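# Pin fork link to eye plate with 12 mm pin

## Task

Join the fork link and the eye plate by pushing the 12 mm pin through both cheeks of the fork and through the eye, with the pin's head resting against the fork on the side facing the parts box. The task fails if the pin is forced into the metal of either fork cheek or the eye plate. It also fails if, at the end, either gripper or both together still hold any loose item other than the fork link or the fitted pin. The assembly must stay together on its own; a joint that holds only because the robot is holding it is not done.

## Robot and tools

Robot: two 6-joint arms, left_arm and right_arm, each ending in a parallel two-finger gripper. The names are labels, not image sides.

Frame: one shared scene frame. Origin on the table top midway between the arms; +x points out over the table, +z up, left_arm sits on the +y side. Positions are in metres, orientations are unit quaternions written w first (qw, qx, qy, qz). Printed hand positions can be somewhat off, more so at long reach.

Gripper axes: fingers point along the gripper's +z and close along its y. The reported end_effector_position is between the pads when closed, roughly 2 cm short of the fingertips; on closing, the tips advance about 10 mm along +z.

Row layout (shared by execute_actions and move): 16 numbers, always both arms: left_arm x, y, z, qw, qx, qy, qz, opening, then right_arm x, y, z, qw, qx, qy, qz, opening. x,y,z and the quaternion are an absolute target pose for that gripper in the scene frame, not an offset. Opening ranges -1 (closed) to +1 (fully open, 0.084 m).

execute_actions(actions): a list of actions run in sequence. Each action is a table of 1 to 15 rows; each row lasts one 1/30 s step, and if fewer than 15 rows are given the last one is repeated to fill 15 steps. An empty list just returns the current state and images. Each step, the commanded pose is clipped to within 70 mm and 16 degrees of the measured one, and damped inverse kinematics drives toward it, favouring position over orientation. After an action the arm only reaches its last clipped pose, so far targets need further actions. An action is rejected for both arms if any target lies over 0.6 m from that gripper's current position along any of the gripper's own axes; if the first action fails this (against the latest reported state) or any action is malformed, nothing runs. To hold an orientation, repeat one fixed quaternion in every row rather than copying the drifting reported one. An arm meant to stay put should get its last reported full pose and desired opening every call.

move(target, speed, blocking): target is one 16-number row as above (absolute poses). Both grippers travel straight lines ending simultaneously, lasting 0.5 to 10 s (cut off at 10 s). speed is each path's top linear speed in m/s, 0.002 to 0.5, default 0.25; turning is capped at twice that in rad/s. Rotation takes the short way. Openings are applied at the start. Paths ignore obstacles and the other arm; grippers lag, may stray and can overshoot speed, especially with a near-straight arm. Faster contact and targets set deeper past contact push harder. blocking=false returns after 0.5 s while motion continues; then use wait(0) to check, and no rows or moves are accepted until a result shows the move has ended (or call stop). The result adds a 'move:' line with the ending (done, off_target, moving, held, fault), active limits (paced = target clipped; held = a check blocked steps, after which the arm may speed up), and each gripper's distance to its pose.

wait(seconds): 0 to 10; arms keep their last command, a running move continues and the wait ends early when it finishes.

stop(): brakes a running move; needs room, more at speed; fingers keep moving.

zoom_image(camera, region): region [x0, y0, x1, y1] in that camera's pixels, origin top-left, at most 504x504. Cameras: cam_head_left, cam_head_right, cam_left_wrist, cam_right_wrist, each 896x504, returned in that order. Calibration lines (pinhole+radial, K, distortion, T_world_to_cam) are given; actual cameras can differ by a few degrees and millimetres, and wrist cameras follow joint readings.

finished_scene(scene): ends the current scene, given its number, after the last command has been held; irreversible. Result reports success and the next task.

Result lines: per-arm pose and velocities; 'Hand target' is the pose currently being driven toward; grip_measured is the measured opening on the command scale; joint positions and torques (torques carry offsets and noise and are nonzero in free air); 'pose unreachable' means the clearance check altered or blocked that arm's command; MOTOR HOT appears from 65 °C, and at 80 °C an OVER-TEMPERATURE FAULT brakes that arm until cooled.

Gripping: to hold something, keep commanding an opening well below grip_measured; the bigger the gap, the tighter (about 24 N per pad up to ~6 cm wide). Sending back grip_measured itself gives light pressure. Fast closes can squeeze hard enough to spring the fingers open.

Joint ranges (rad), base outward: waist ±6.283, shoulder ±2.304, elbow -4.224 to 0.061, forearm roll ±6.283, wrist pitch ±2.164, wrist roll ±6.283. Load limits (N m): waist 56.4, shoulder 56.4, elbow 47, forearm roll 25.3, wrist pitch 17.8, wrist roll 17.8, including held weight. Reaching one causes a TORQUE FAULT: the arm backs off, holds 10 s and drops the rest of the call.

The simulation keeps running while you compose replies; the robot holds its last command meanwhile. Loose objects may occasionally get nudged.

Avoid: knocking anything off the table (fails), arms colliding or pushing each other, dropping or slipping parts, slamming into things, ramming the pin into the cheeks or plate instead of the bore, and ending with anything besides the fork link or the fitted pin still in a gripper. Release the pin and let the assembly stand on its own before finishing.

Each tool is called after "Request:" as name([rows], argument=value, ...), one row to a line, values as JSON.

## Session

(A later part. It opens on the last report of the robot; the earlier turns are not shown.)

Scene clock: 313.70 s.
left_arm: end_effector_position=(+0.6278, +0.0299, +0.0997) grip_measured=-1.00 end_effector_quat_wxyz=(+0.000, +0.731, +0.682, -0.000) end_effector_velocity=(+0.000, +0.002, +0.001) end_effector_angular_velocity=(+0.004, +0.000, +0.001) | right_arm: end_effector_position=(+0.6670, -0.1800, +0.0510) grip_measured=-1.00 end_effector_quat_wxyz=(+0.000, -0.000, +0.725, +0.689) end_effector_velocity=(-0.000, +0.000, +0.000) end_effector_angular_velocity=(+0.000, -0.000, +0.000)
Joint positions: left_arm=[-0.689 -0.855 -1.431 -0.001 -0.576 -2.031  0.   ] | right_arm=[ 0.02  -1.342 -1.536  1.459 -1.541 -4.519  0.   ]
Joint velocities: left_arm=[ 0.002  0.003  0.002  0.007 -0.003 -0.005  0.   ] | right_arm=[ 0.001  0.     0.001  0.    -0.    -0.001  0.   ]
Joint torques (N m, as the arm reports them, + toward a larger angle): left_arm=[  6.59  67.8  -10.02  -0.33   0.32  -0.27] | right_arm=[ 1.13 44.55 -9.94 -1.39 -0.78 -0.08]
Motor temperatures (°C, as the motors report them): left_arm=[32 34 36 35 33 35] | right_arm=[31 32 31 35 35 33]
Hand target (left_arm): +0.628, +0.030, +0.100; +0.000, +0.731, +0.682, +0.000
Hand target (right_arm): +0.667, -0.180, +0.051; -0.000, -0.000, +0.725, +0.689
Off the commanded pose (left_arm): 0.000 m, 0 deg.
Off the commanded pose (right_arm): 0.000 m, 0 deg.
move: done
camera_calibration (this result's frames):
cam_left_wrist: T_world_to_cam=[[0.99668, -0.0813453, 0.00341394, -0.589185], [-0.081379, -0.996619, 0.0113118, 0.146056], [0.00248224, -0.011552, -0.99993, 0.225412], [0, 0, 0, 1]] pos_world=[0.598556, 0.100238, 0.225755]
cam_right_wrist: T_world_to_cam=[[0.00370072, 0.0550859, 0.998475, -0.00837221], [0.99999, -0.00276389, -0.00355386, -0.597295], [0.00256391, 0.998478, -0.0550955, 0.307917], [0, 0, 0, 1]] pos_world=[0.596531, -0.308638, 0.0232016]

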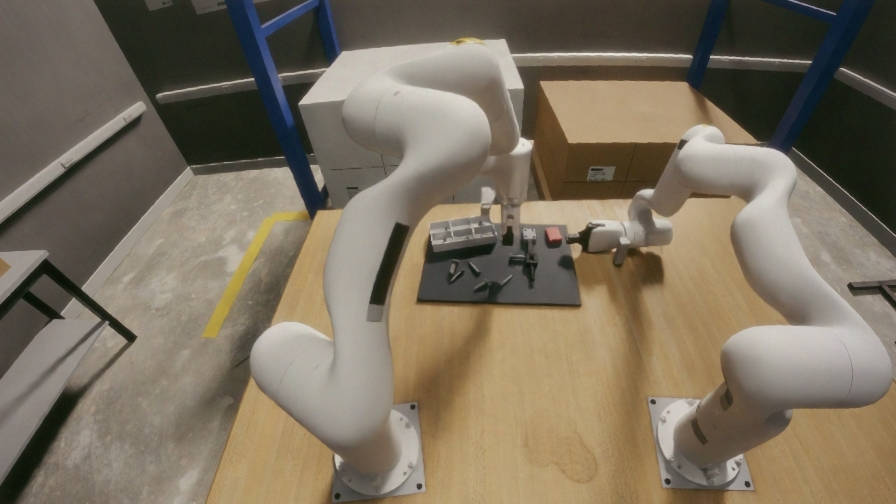

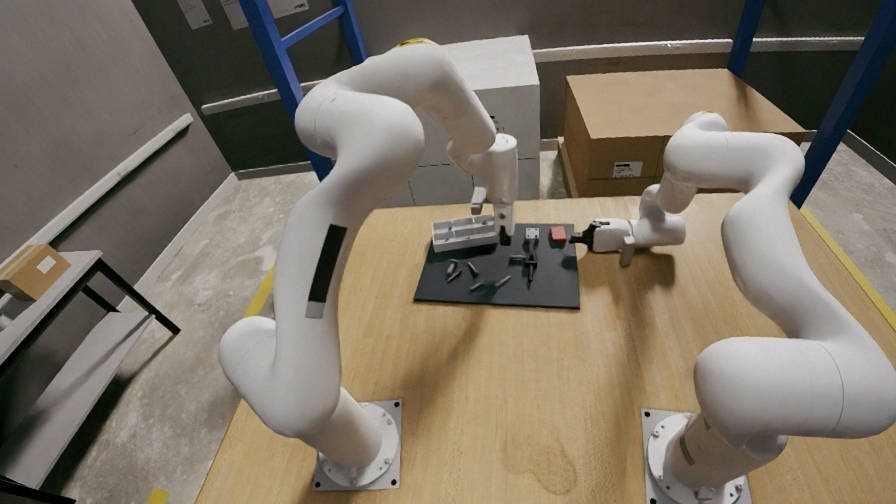

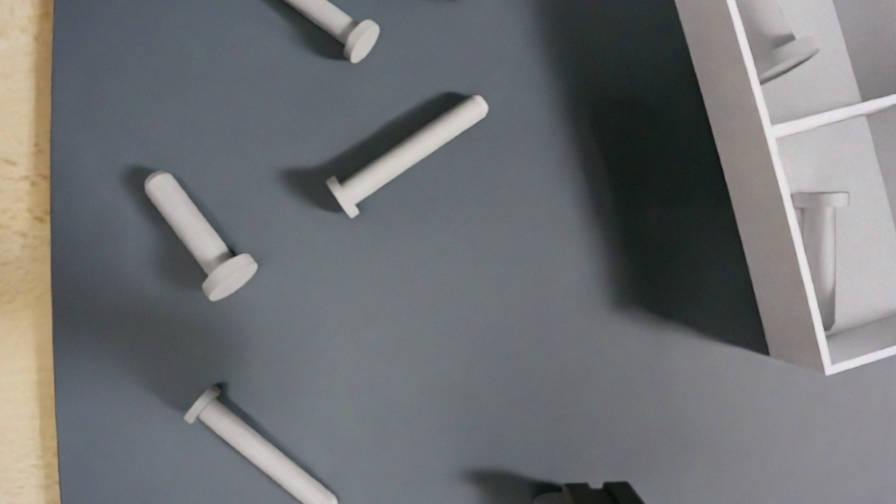

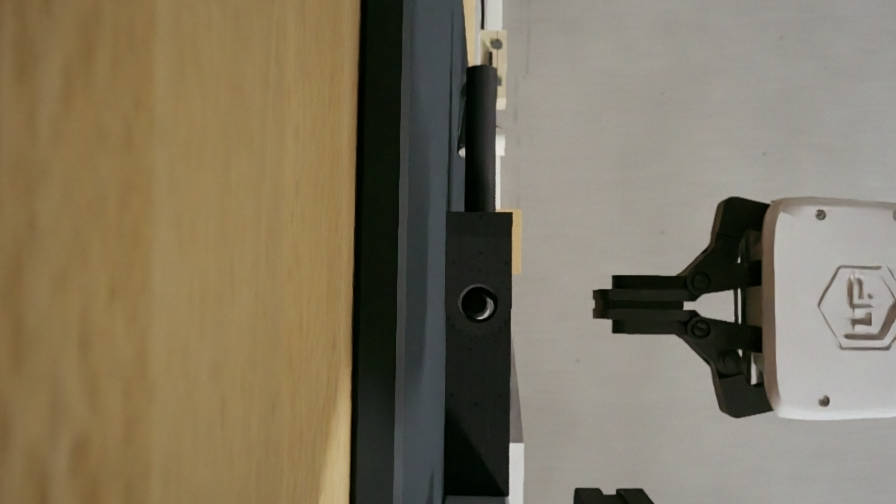

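Request:
move(target=[0.6275,0.001,0.07,0.0287,0.7304,0.6815,-0.0268,-0.2,0.667,-0.18,0.051,0,0,0.725,0.689,-1], speed=0.08)

Request:
move(target=[0.6275,0.001,0.038,0.0287,0.7304,0.6815,-0.0268,-0.2,0.667,-0.18,0.051,0,0,0.725,0.689,-1], speed=0.03)

Request:
move(target=[0.6275,0.001,0.038,0.0287,0.7304,0.6815,-0.0268,-1,0.667,-0.18,0.051,0,0,0.725,0.689,-1])

Request:
move(target=[0.6275,0.001,0.040,0.0287,0.7304,0.6815,-0.0268,-1,0.667,-0.18,0.051,0,0,0.725,0.689,-1], speed=0.004)

Request:
move(target=[0.627,-0.005,0.040,0.0287,0.7304,0.6815,-0.0268,-1,0.667,-0.18,0.051,0,0,0.725,0.689,-1], speed=0.004)

Request:
zoom_image(camera="cam_right_wrist", region=[430,250,570,350])

Scene clock: 317.70 s.
left_arm: end_effector_position=(+0.6277, +0.0011, +0.0703) grip_measured=-0.22 end_effector_quat_wxyz=(+0.029, +0.731, +0.682, -0.027) end_effector_velocity=(-0.000, -0.000, -0.002) end_effector_angular_velocity=(-0.002, +0.002, -0.001) | right_arm: end_effector_position=(+0.6670, -0.1800, +0.0510) grip_measured=-1.00 end_effector_quat_wxyz=(-0.000, -0.000, +0.725, +0.689) end_effector_velocity=(+0.001, -0.001, +0.000) end_effector_angular_velocity=(-0.000, -0.002, -0.001)
Joint positions: left_arm=[-0.702 -0.915 -1.456 -0.139 -0.505 -1.924  0.035] | right_arm=[ 0.02  -1.342 -1.536  1.459 -1.541 -4.519  0.   ]
Joint velocities: left_arm=[ 0.001 -0.003 -0.001 -0.007  0.001  0.008  0.   ] | right_arm=[-0.001 -0.    -0.002  0.     0.    -0.     0.   ]
Joint torques (N m, as the arm reports them, + toward a larger angle): left_arm=[ 6.66 70.39 -9.81 -0.75  0.34 -0.41] | right_arm=[ 0.45 41.25 -9.3  -1.1  -0.8  -0.13]
Motor temperatures (°C, as the motors report them): left_arm=[32 34 36 35 33 35] | right_arm=[31 32 31 35 35 33]
Hand target (left_arm): +0.628, +0.001, +0.070; +0.029, +0.731, +0.682, -0.027
Hand target (right_arm): +0.667, -0.180, +0.051; +0.000, +0.000, +0.725, +0.689
Off the commanded pose (left_arm): 0.000 m, 0 deg.
Off the commanded pose (right_arm): 0.000 m, 0 deg.
move: done
camera_calibration (this result's frames):
cam_left_wrist: T_world_to_cam=[[0.996688, -0.0807329, 0.00974927, -0.591848], [-0.0812807, -0.992729, 0.088785, 0.112192], [0.00251051, -0.0892833, -0.996003, 0.195383], [0, 0, 0, 1]] pos_world=[0.598516, 0.0810396, 0.190411]
cam_right_wrist: T_world_to_cam=[[0.00370069, 0.0550859, 0.998475, -0.00837217], [0.99999, -0.0027636, -0.00355384, -0.597295], [0.00256362, 0.998478, -0.0550956, 0.307917], [0, 0, 0, 1]] pos_world=[0.596531, -0.308638, 0.0232016]

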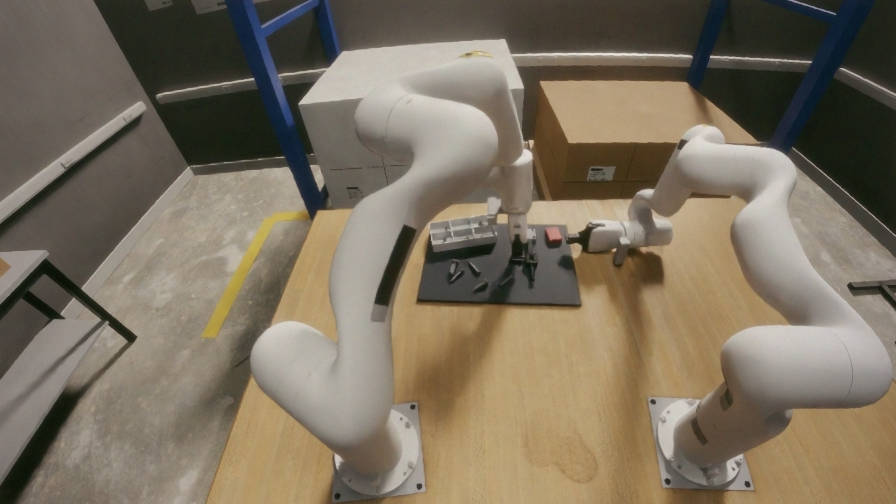

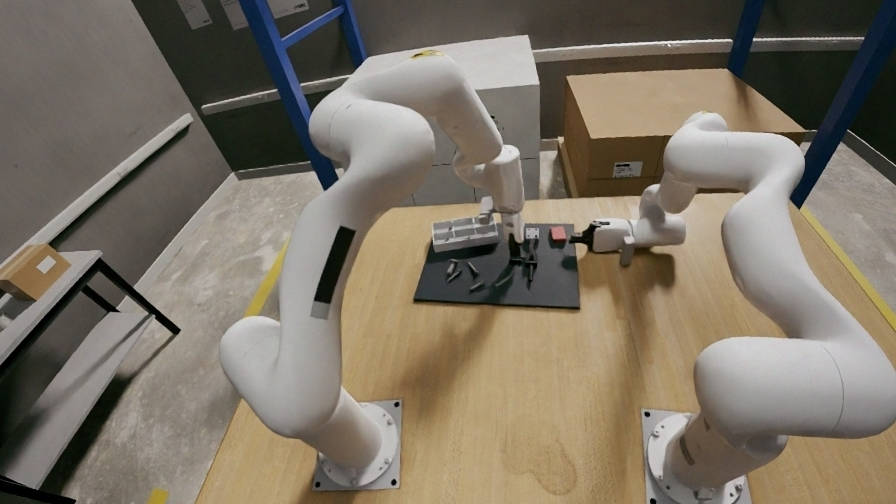

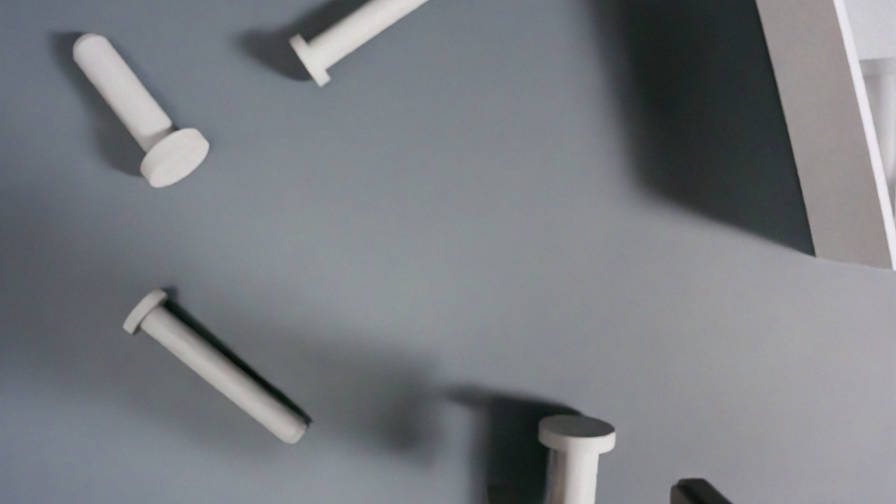

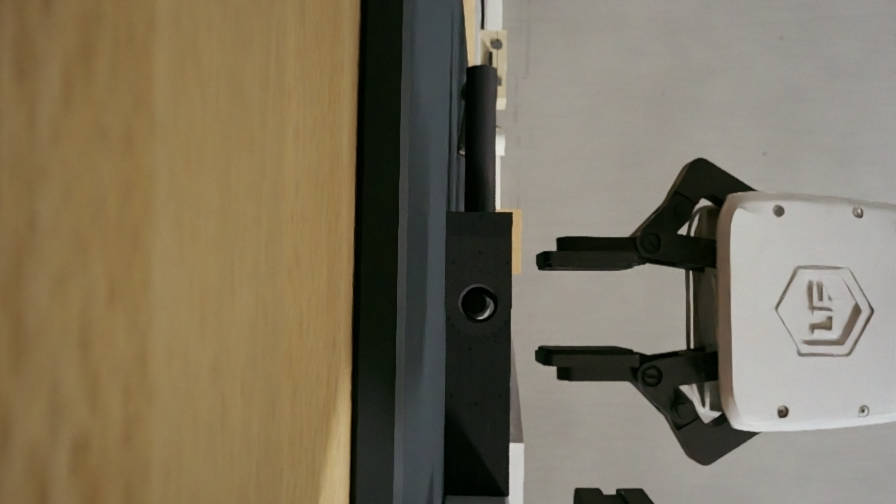

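Scene clock: 319.10 s.
left_arm: end_effector_position=(+0.6276, +0.0010, +0.0382) grip_measured=-0.22 end_effector_quat_wxyz=(+0.029, +0.731, +0.682, -0.027) end_effector_velocity=(+0.001, -0.001, -0.000) end_effector_angular_velocity=(-0.001, -0.002, -0.000) | right_arm: end_effector_position=(+0.6670, -0.1800, +0.0510) grip_measured=-1.00 end_effector_quat_wxyz=(-0.000, +0.000, +0.725, +0.689) end_effector_velocity=(-0.000, +0.000, -0.000) end_effector_angular_velocity=(-0.000, -0.000, +0.001)
Joint positions: left_arm=[-0.702 -0.97  -1.468 -0.151 -0.462 -1.91   0.035] | right_arm=[ 0.02  -1.342 -1.536  1.459 -1.541 -4.519  0.   ]
Joint velocities: left_arm=[-0.    -0.001 -0.001 -0.001  0.002  0.001  0.   ] | right_arm=[ 0.    -0.     0.    -0.001  0.    -0.     0.   ]
Joint torques (N m, as the arm reports them, + toward a larger angle): left_arm=[ 6.06 70.9  -9.87 -0.66  0.27 -0.23] | right_arm=[ 0.66 45.88 -8.71 -1.04 -0.9  -0.13]
Motor temperatures (°C, as the motors report them): left_arm=[32 34 36 35 33 35] | right_arm=[31 32 31 35 35 33]
Hand target (left_arm): +0.628, +0.001, +0.038; +0.029, +0.731, +0.682, -0.027
Hand target (right_arm): +0.667, -0.180, +0.051; -0.000, +0.000, +0.725, +0.689
Off the commanded pose (left_arm): 0.000 m, 0 deg.
Off the commanded pose (right_arm): 0.000 m, 0 deg.
move: done
camera_calibration (this result's frames):
cam_left_wrist: T_world_to_cam=[[0.99669, -0.0807053, 0.00982649, -0.5914], [-0.0812609, -0.992702, 0.0891023, 0.114898], [0.00256375, -0.0896059, -0.995974, 0.163443], [0, 0, 0, 1]] pos_world=[0.59836, 0.080976, 0.158359]
cam_right_wrist: T_world_to_cam=[[0.00370095, 0.055086, 0.998475, -0.00837223], [0.99999, -0.00276386, -0.00355408, -0.597295], [0.00256386, 0.998478, -0.0550957, 0.307917], [0, 0, 0, 1]] pos_world=[0.596531, -0.308638, 0.0232015]

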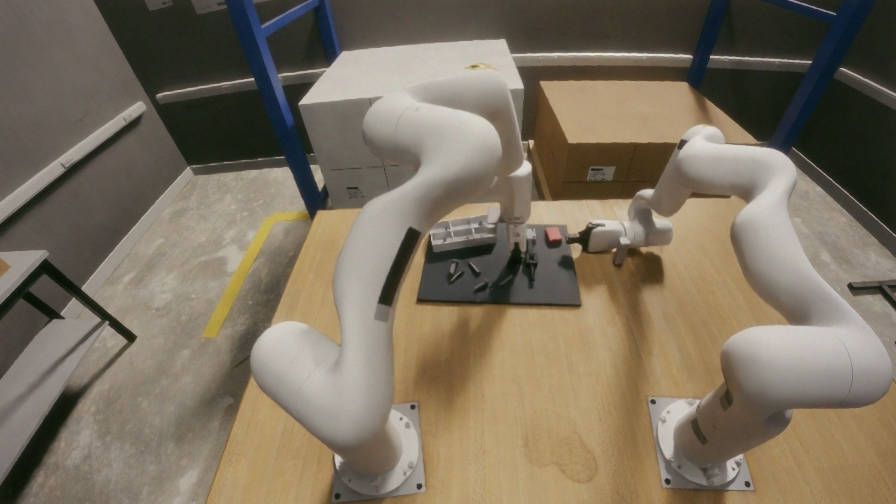

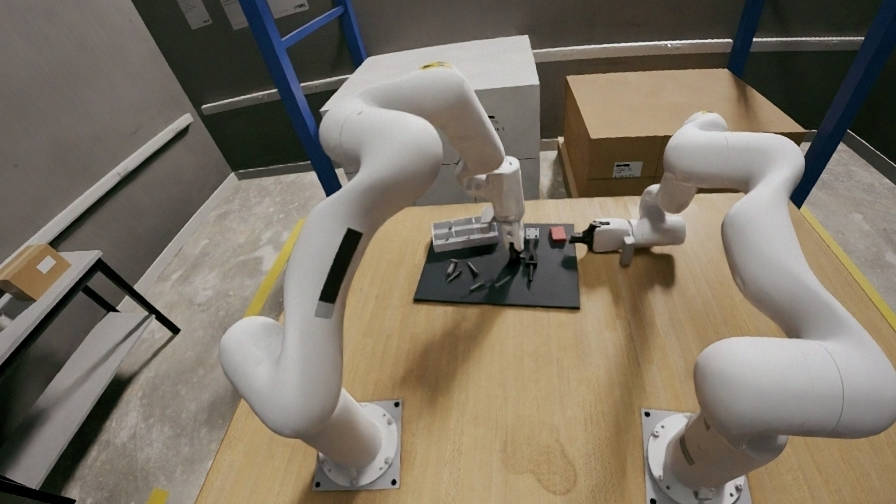

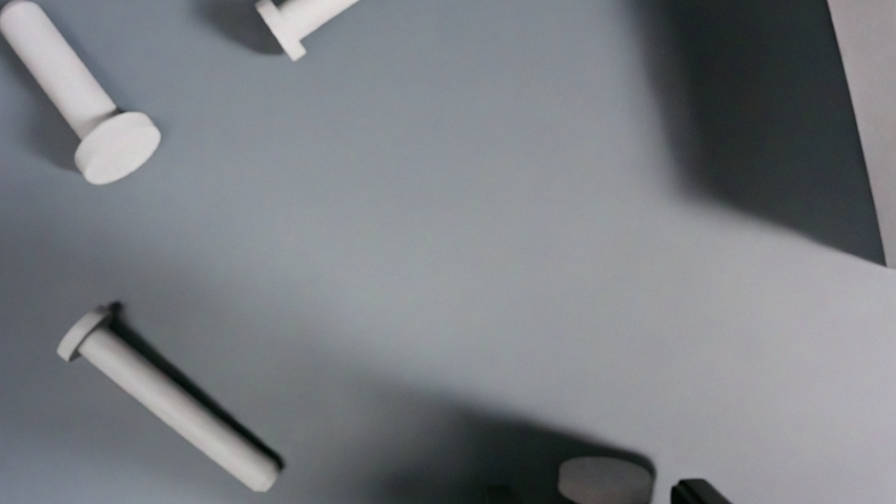

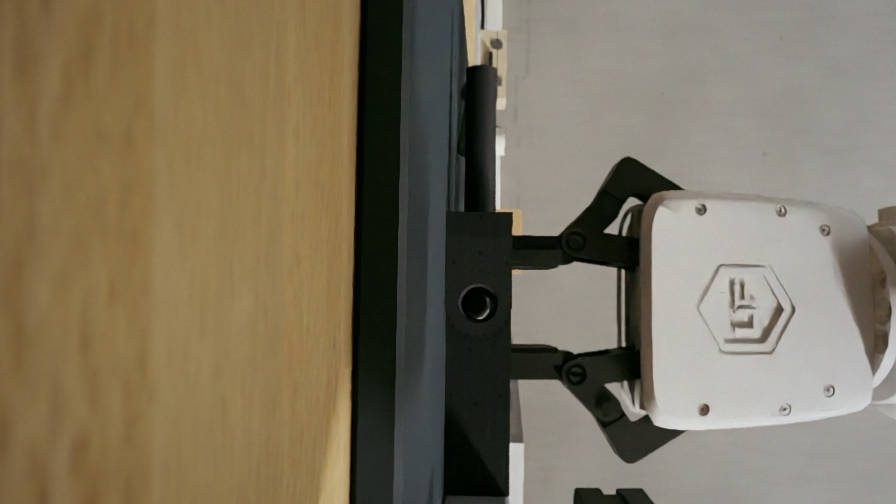

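Scene clock: 319.80 s.
left_arm: end_effector_position=(+0.6275, +0.0010, +0.0380) grip_measured=-0.74 end_effector_quat_wxyz=(+0.029, +0.731, +0.682, -0.027) end_effector_velocity=(+0.000, +0.000, -0.000) end_effector_angular_velocity=(+0.000, +0.000, +0.000) | right_arm: end_effector_position=(+0.6670, -0.1800, +0.0510) grip_measured=-1.00 end_effector_quat_wxyz=(+0.000, -0.000, +0.725, +0.689) end_effector_velocity=(+0.000, -0.000, -0.000) end_effector_angular_velocity=(-0.000, +0.000, +0.001)
Joint positions: left_arm=[-0.702 -0.97  -1.468 -0.151 -0.462 -1.91   0.011] | right_arm=[ 0.02  -1.342 -1.536  1.459 -1.541 -4.519  0.   ]
Joint velocities: left_arm=[ 0. -0.  0.  0. -0.  0.  0.] | right_arm=[-0.    -0.001 -0.001 -0.001 -0.     0.001  0.   ]
Joint torques (N m, as the arm reports them, + toward a larger angle): left_arm=[ 5.65 70.53 -9.01 -0.59  0.38 -0.26] | right_arm=[  1.66  44.77 -10.65  -2.35  -0.77  -0.07]
Motor temperatures (°C, as the motors report them): left_arm=[32 34 36 35 33 35] | right_arm=[31 32 31 35 35 33]
Hand target (left_arm): +0.628, +0.001, +0.038; +0.029, +0.731, +0.682, -0.027
Hand target (right_arm): +0.667, -0.180, +0.051; +0.000, -0.000, +0.725, +0.689
Off the commanded pose (left_arm): 0.000 m, 0 deg.
Off the commanded pose (right_arm): 0.000 m, 0 deg.
move: done
camera_calibration (this result's frames):
cam_left_wrist: T_world_to_cam=[[0.996686, -0.0807516, 0.00978259, -0.59134], [-0.0813032, -0.992692, 0.0891789, 0.114945], [0.00250976, -0.0896787, -0.995968, 0.163282], [0, 0, 0, 1]] pos_world=[0.598316, 0.0809958, 0.158157]
cam_right_wrist: T_world_to_cam=[[0.00370067, 0.055086, 0.998475, -0.00837216], [0.99999, -0.00276388, -0.0035538, -0.597295], [0.0025639, 0.998478, -0.0550956, 0.307917], [0, 0, 0, 1]] pos_world=[0.596531, -0.308638, 0.0232016]

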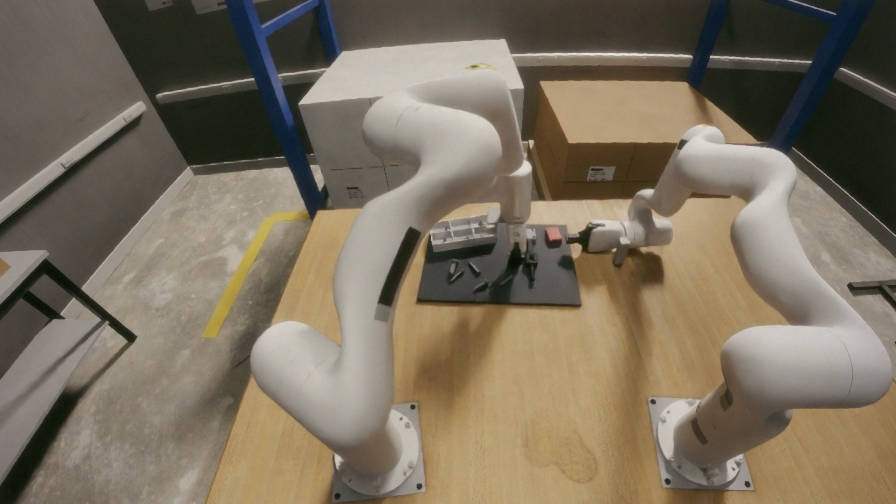

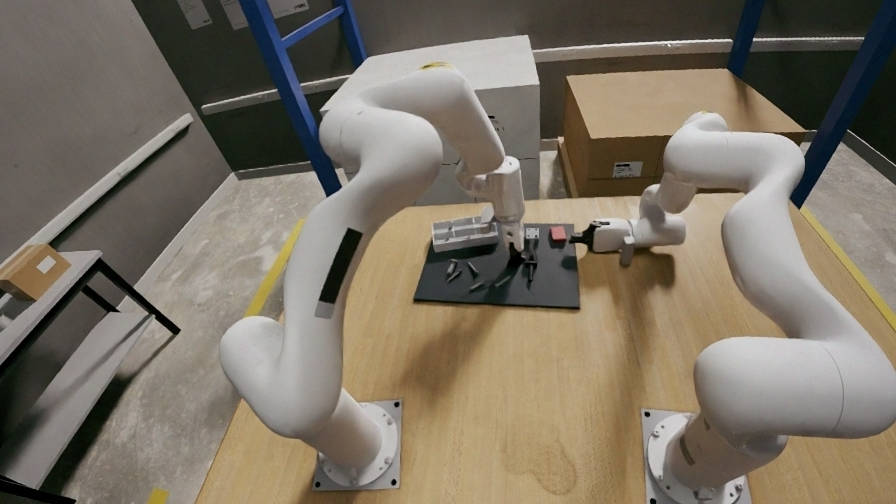

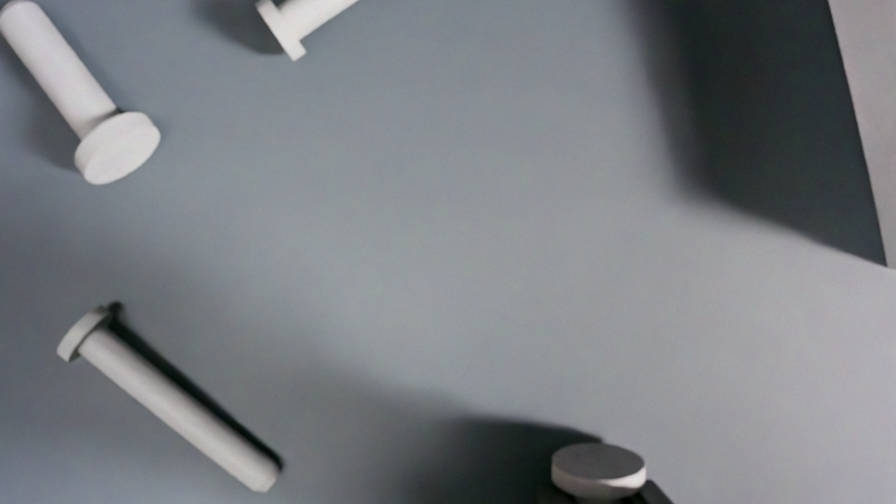

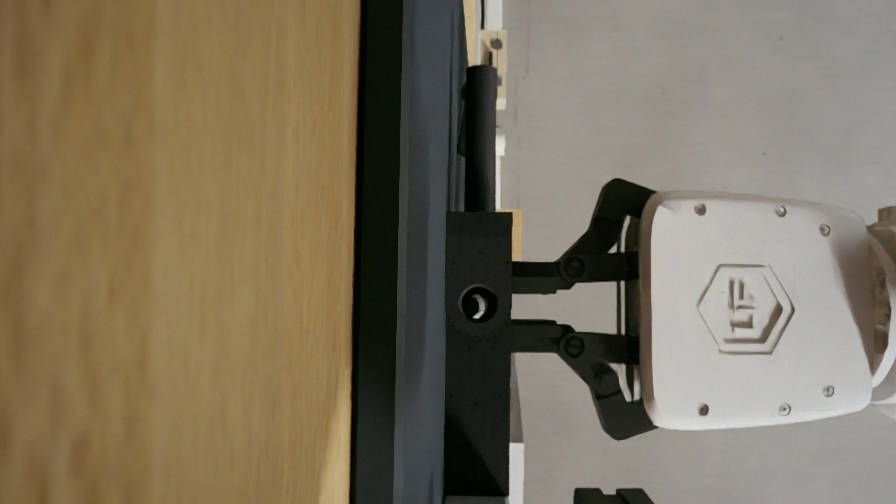

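Scene clock: 320.50 s.
left_arm: end_effector_position=(+0.6275, +0.0010, +0.0399) grip_measured=-0.74 end_effector_quat_wxyz=(+0.029, +0.731, +0.682, -0.027) end_effector_velocity=(-0.000, +0.000, -0.001) end_effector_angular_velocity=(+0.001, +0.001, +0.000) | right_arm: end_effector_position=(+0.6670, -0.1800, +0.0510) grip_measured=-1.00 end_effector_quat_wxyz=(-0.000, +0.000, +0.725, +0.689) end_effector_velocity=(-0.000, -0.000, -0.000) end_effector_angular_velocity=(-0.000, +0.000, +0.000)
Joint positions: left_arm=[-0.702 -0.967 -1.467 -0.151 -0.464 -1.911  0.011] | right_arm=[ 0.02  -1.342 -1.536  1.459 -1.541 -4.519  0.   ]
Joint velocities: left_arm=[ 0.    -0.001  0.001  0.    -0.001 -0.     0.   ] | right_arm=[-0.    -0.    -0.    -0.001 -0.     0.001  0.   ]
Joint torques (N m, as the arm reports them, + toward a larger angle): left_arm=[ 6.71 70.72 -9.82 -0.33  0.32 -0.27] | right_arm=[-0.23 44.61 -9.73 -0.73 -0.87 -0.3 ]
Motor temperatures (°C, as the motors report them): left_arm=[32 34 36 35 33 35] | right_arm=[31 32 31 35 35 33]
Hand target (left_arm): +0.627, +0.001, +0.040; +0.029, +0.731, +0.682, -0.027
Hand target (right_arm): +0.667, -0.180, +0.051; -0.000, -0.000, +0.725, +0.689
Off the commanded pose (left_arm): 0.000 m, 0 deg.
Off the commanded pose (right_arm): 0.000 m, 0 deg.
move: done
camera_calibration (this result's frames):
cam_left_wrist: T_world_to_cam=[[0.996687, -0.0807578, 0.00970301, -0.591321], [-0.0813023, -0.992694, 0.0891553, 0.114788], [0.00243213, -0.0896488, -0.99597, 0.165225], [0, 0, 0, 1]] pos_world=[0.598292, 0.0810075, 0.160063]
cam_right_wrist: T_world_to_cam=[[0.00370086, 0.055086, 0.998475, -0.00837217], [0.99999, -0.00276382, -0.003554, -0.597295], [0.00256383, 0.998478, -0.0550957, 0.307917], [0, 0, 0, 1]] pos_world=[0.596531, -0.308638, 0.0232015]

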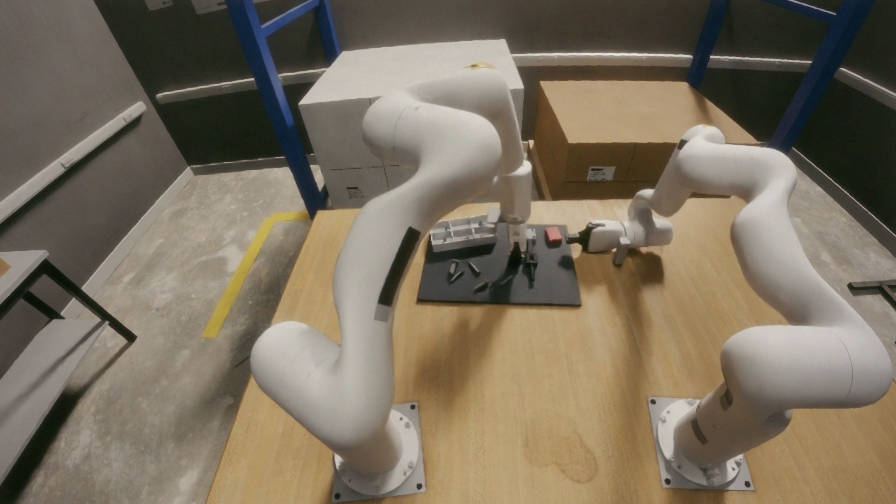

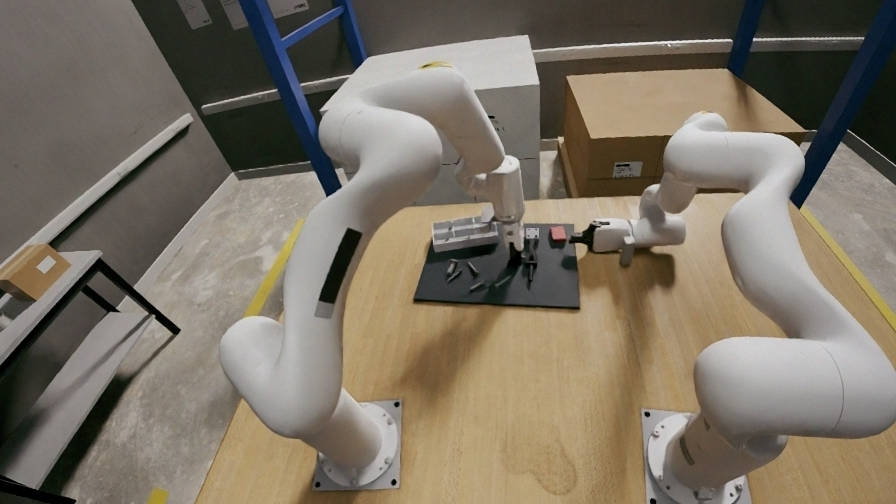

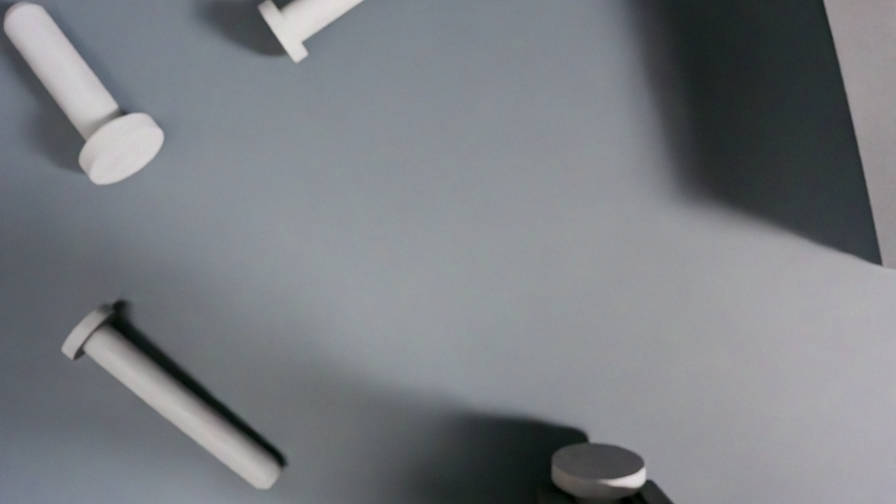

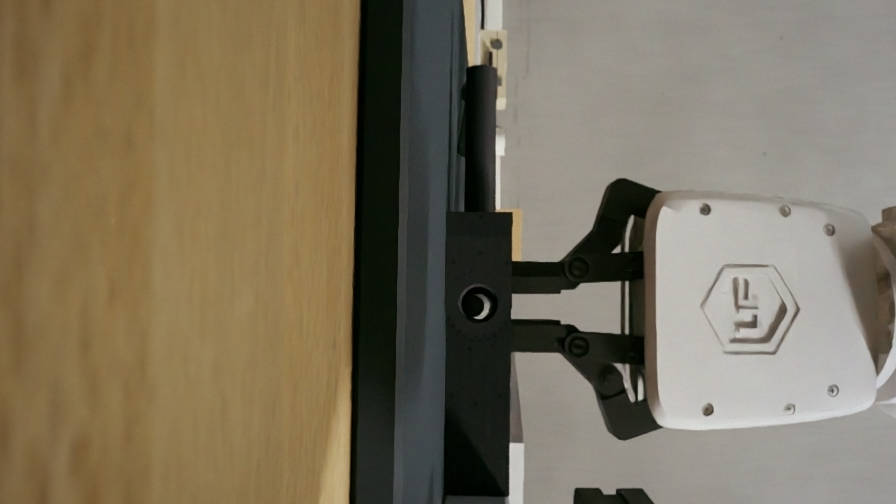

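Scene clock: 322.23 s.
left_arm: end_effector_position=(+0.6268, -0.0049, +0.0399) grip_measured=-0.74 end_effector_quat_wxyz=(+0.028, +0.731, +0.682, -0.027) end_effector_velocity=(+0.000, -0.001, +0.000) end_effector_angular_velocity=(+0.000, -0.001, -0.001) | right_arm: end_effector_position=(+0.6670, -0.1800, +0.0510) grip_measured=-1.00 end_effector_quat_wxyz=(-0.000, -0.000, +0.725, +0.689) end_effector_velocity=(-0.000, -0.000, -0.000) end_effector_angular_velocity=(+0.000, +0.001, -0.002)
Joint positions: left_arm=[-0.71  -0.972 -1.477 -0.149 -0.469 -1.921  0.011] | right_arm=[ 0.02  -1.342 -1.536  1.459 -1.541 -4.519  0.   ]
Joint velocities: left_arm=[-0.001 -0.    -0.001  0.002 -0.    -0.001 -0.   ] | right_arm=[-0.001 -0.001  0.001  0.001 -0.    -0.     0.   ]
Joint torques (N m, as the arm reports them, + toward a larger angle): left_arm=[-10.48  72.18 -12.84  -3.41   1.81  -0.26] | right_arm=[-3.38 46.1  -9.29 -0.86 -0.73  0.  ]
Motor temperatures (°C, as the motors report them): left_arm=[32 34 36 35 33 35] | right_arm=[31 32 31 35 35 33]
Hand target (left_arm): +0.627, -0.005, +0.040; +0.029, +0.731, +0.682, -0.027
Hand target (right_arm): +0.667, -0.180, +0.051; -0.000, +0.000, +0.725, +0.689
Off the commanded pose (left_arm): 0.000 m, 0 deg.
Off the commanded pose (right_arm): 0.000 m, 0 deg.
move: done
camera_calibration (this result's frames):
cam_left_wrist: T_world_to_cam=[[0.996681, -0.0808771, 0.0092481, -0.591128], [-0.08138, -0.992702, 0.0889917, 0.108928], [0.00198322, -0.089449, -0.995989, 0.164957], [0, 0, 0, 1]] pos_world=[0.597704, 0.0750799, 0.160069]
cam_right_wrist: T_world_to_cam=[[0.0037008, 0.055086, 0.998475, -0.00837219], [0.99999, -0.00276378, -0.00355394, -0.597295], [0.0025638, 0.998478, -0.0550957, 0.307917], [0, 0, 0, 1]] pos_world=[0.596531, -0.308638, 0.0232016]

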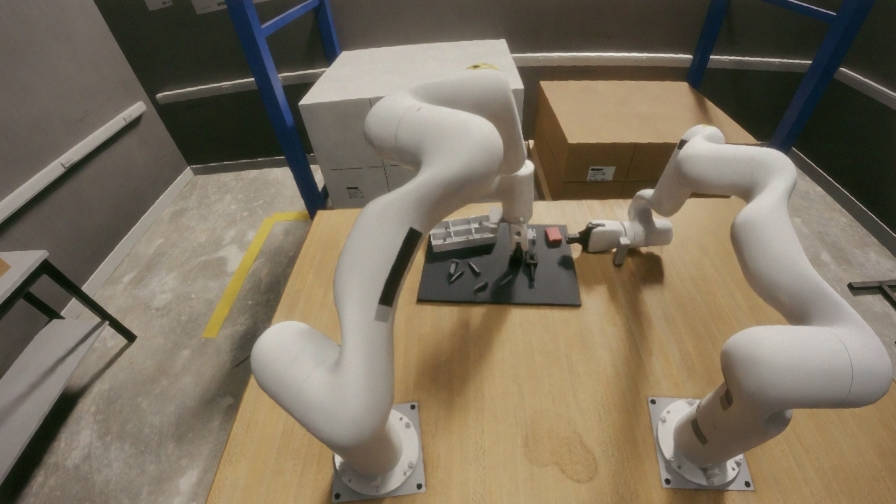

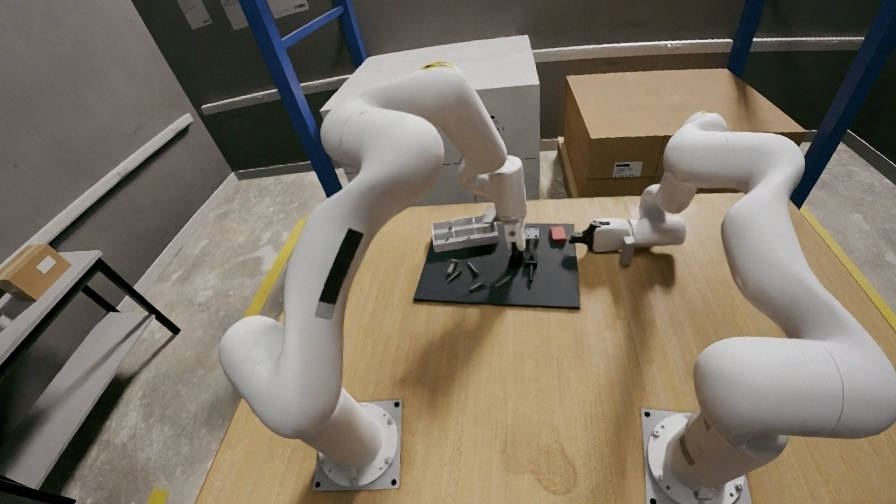

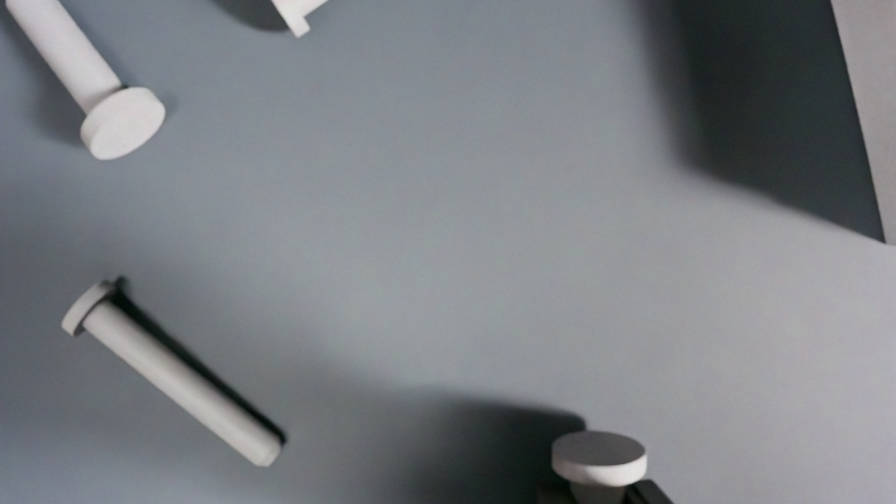

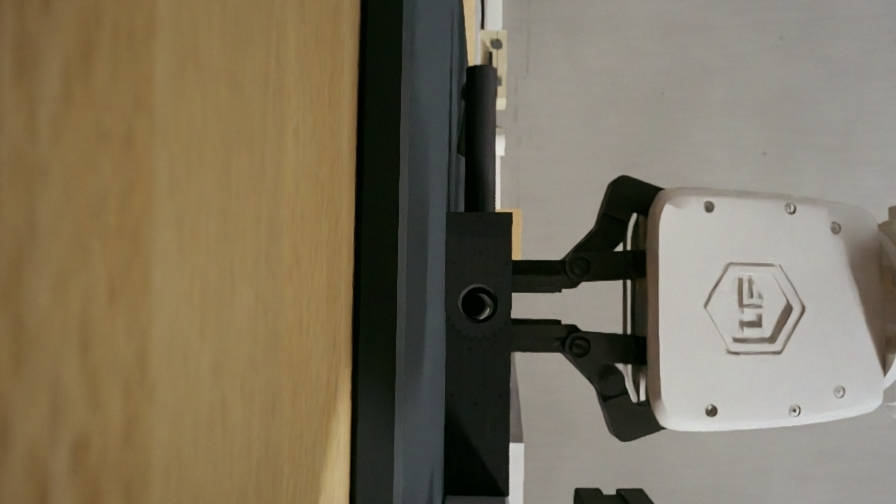

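Region (430, 250, 570, 350) of cam_right_wrist's 896x504 image, scaled by 3.600, with more detail than that image has; it fills the top 360 rows of this view, and the rest is white.

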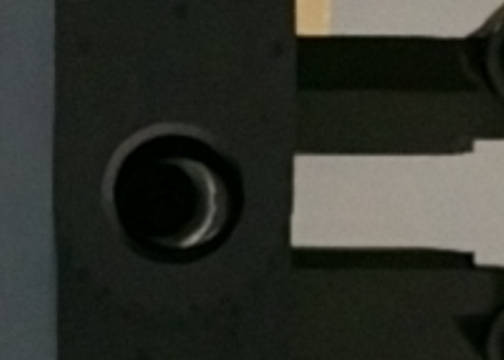

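Request:
move(target=[0.627,0.002,0.040,0.0287,0.7304,0.6815,-0.0268,-1,0.667,-0.18,0.051,0,0,0.725,0.689,-1], speed=0.01)

Request:
zoom_image(camera="cam_head_left", region=[380,60,620,200])

Request:
zoom_image(camera="cam_right_wrist", region=[400,230,600,370])

Scene clock: 327.20 s.
left_arm: end_effector_position=(+0.6270, +0.0018, +0.0400) grip_measured=-0.74 end_effector_quat_wxyz=(+0.029, +0.731, +0.682, -0.027) end_effector_velocity=(-0.000, +0.001, +0.000) end_effector_angular_velocity=(-0.000, +0.000, -0.000) | right_arm: end_effector_position=(+0.6670, -0.1800, +0.0510) grip_measured=-1.00 end_effector_quat_wxyz=(+0.000, +0.000, +0.725, +0.689) end_effector_velocity=(-0.001, +0.000, -0.000) end_effector_angular_velocity=(+0.000, +0.001, +0.000)
Joint positions: left_arm=[-0.701 -0.965 -1.464 -0.151 -0.463 -1.909  0.011] | right_arm=[ 0.02  -1.342 -1.536  1.459 -1.541 -4.519  0.   ]
Joint velocities: left_arm=[ 0.001  0.002  0.004 -0.002  0.001  0.004  0.   ] | right_arm=[ 0.     0.     0.002  0.    -0.     0.     0.   ]
Joint torques (N m, as the arm reports them, + toward a larger angle): left_arm=[ 7.07 71.45 -9.78 -0.64  0.4  -0.17] | right_arm=[ -0.06  48.18 -11.15  -0.99  -0.82   0.01]
Motor temperatures (°C, as the motors report them): left_arm=[32 34 36 35 33 35] | right_arm=[31 32 31 35 35 33]
Hand target (left_arm): +0.627, +0.002, +0.040; +0.029, +0.731, +0.682, -0.027
Hand target (right_arm): +0.667, -0.180, +0.051; -0.000, +0.000, +0.725, +0.689
Off the commanded pose (left_arm): 0.000 m, 0 deg.
Off the commanded pose (right_arm): 0.000 m, 0 deg.
move: done
camera_calibration (this result's frames):
cam_left_wrist: T_world_to_cam=[[0.996688, -0.0807278, 0.00980552, -0.590774], [-0.0812815, -0.992695, 0.0891662, 0.115538], [0.00253569, -0.0896679, -0.995968, 0.165312], [0, 0, 0, 1]] pos_world=[0.597789, 0.0818257, 0.160136]
cam_right_wrist: T_world_to_cam=[[0.00370073, 0.055086, 0.998475, -0.00837216], [0.99999, -0.0027639, -0.00355386, -0.597295], [0.00256391, 0.998478, -0.0550957, 0.307917], [0, 0, 0, 1]] pos_world=[0.596531, -0.308638, 0.0232016]

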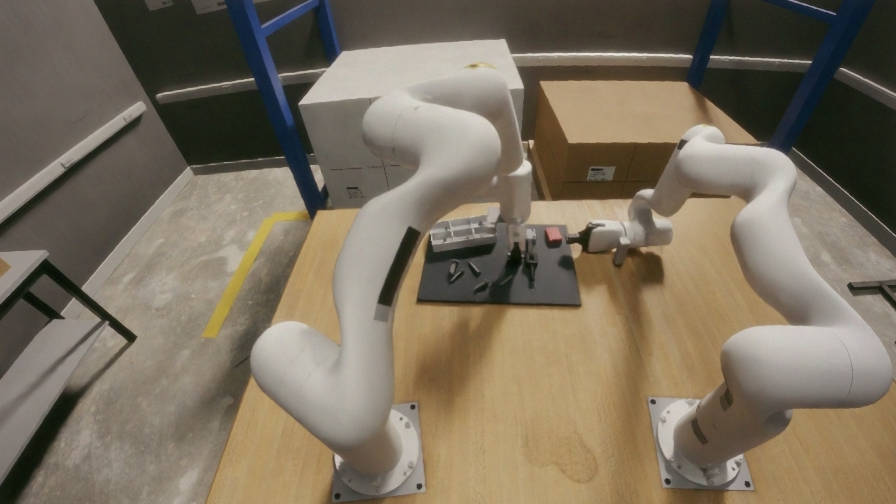

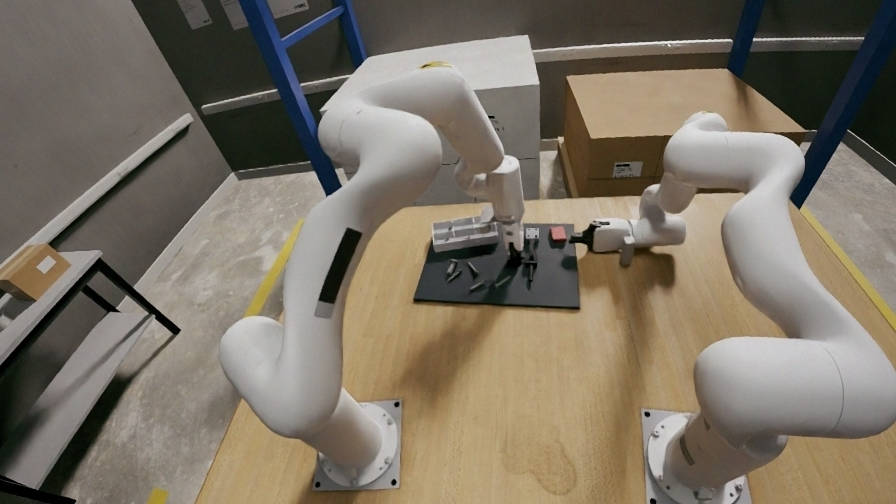

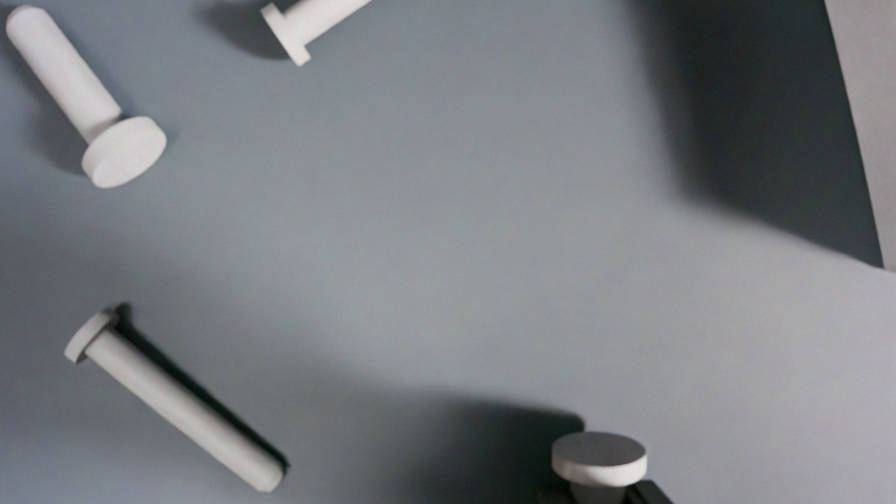

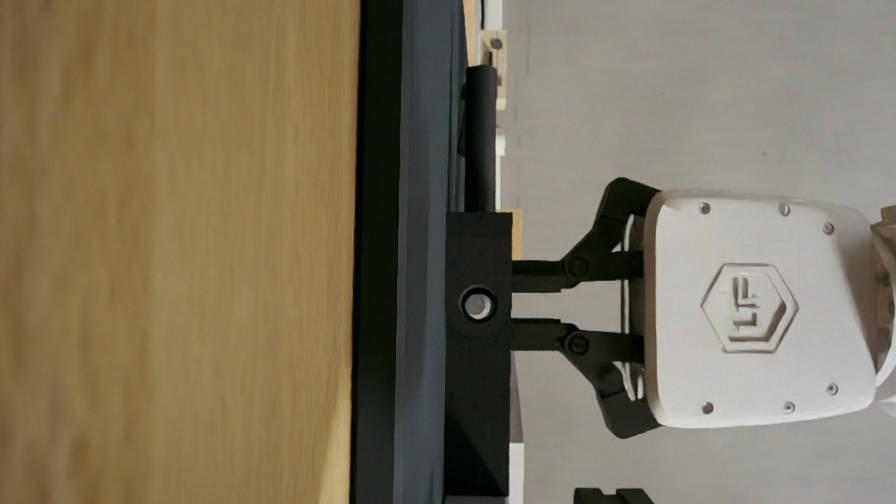

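Region (380, 60, 620, 200) of cam_head_left's 896x504 image, scaled by 2.100, with more detail than that image has; it fills the top 294 rows of this view, and the rest is white.

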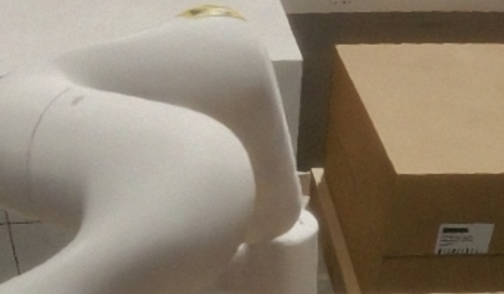

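Region (400, 230, 600, 370) of cam_right_wrist's 896x504 image, scaled by 2.520, with more detail than that image has; it fills the top 353 rows of this view, and the rest is white.

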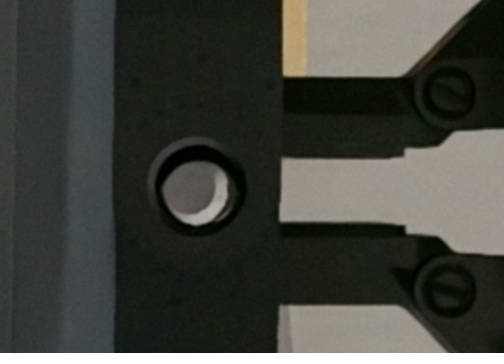

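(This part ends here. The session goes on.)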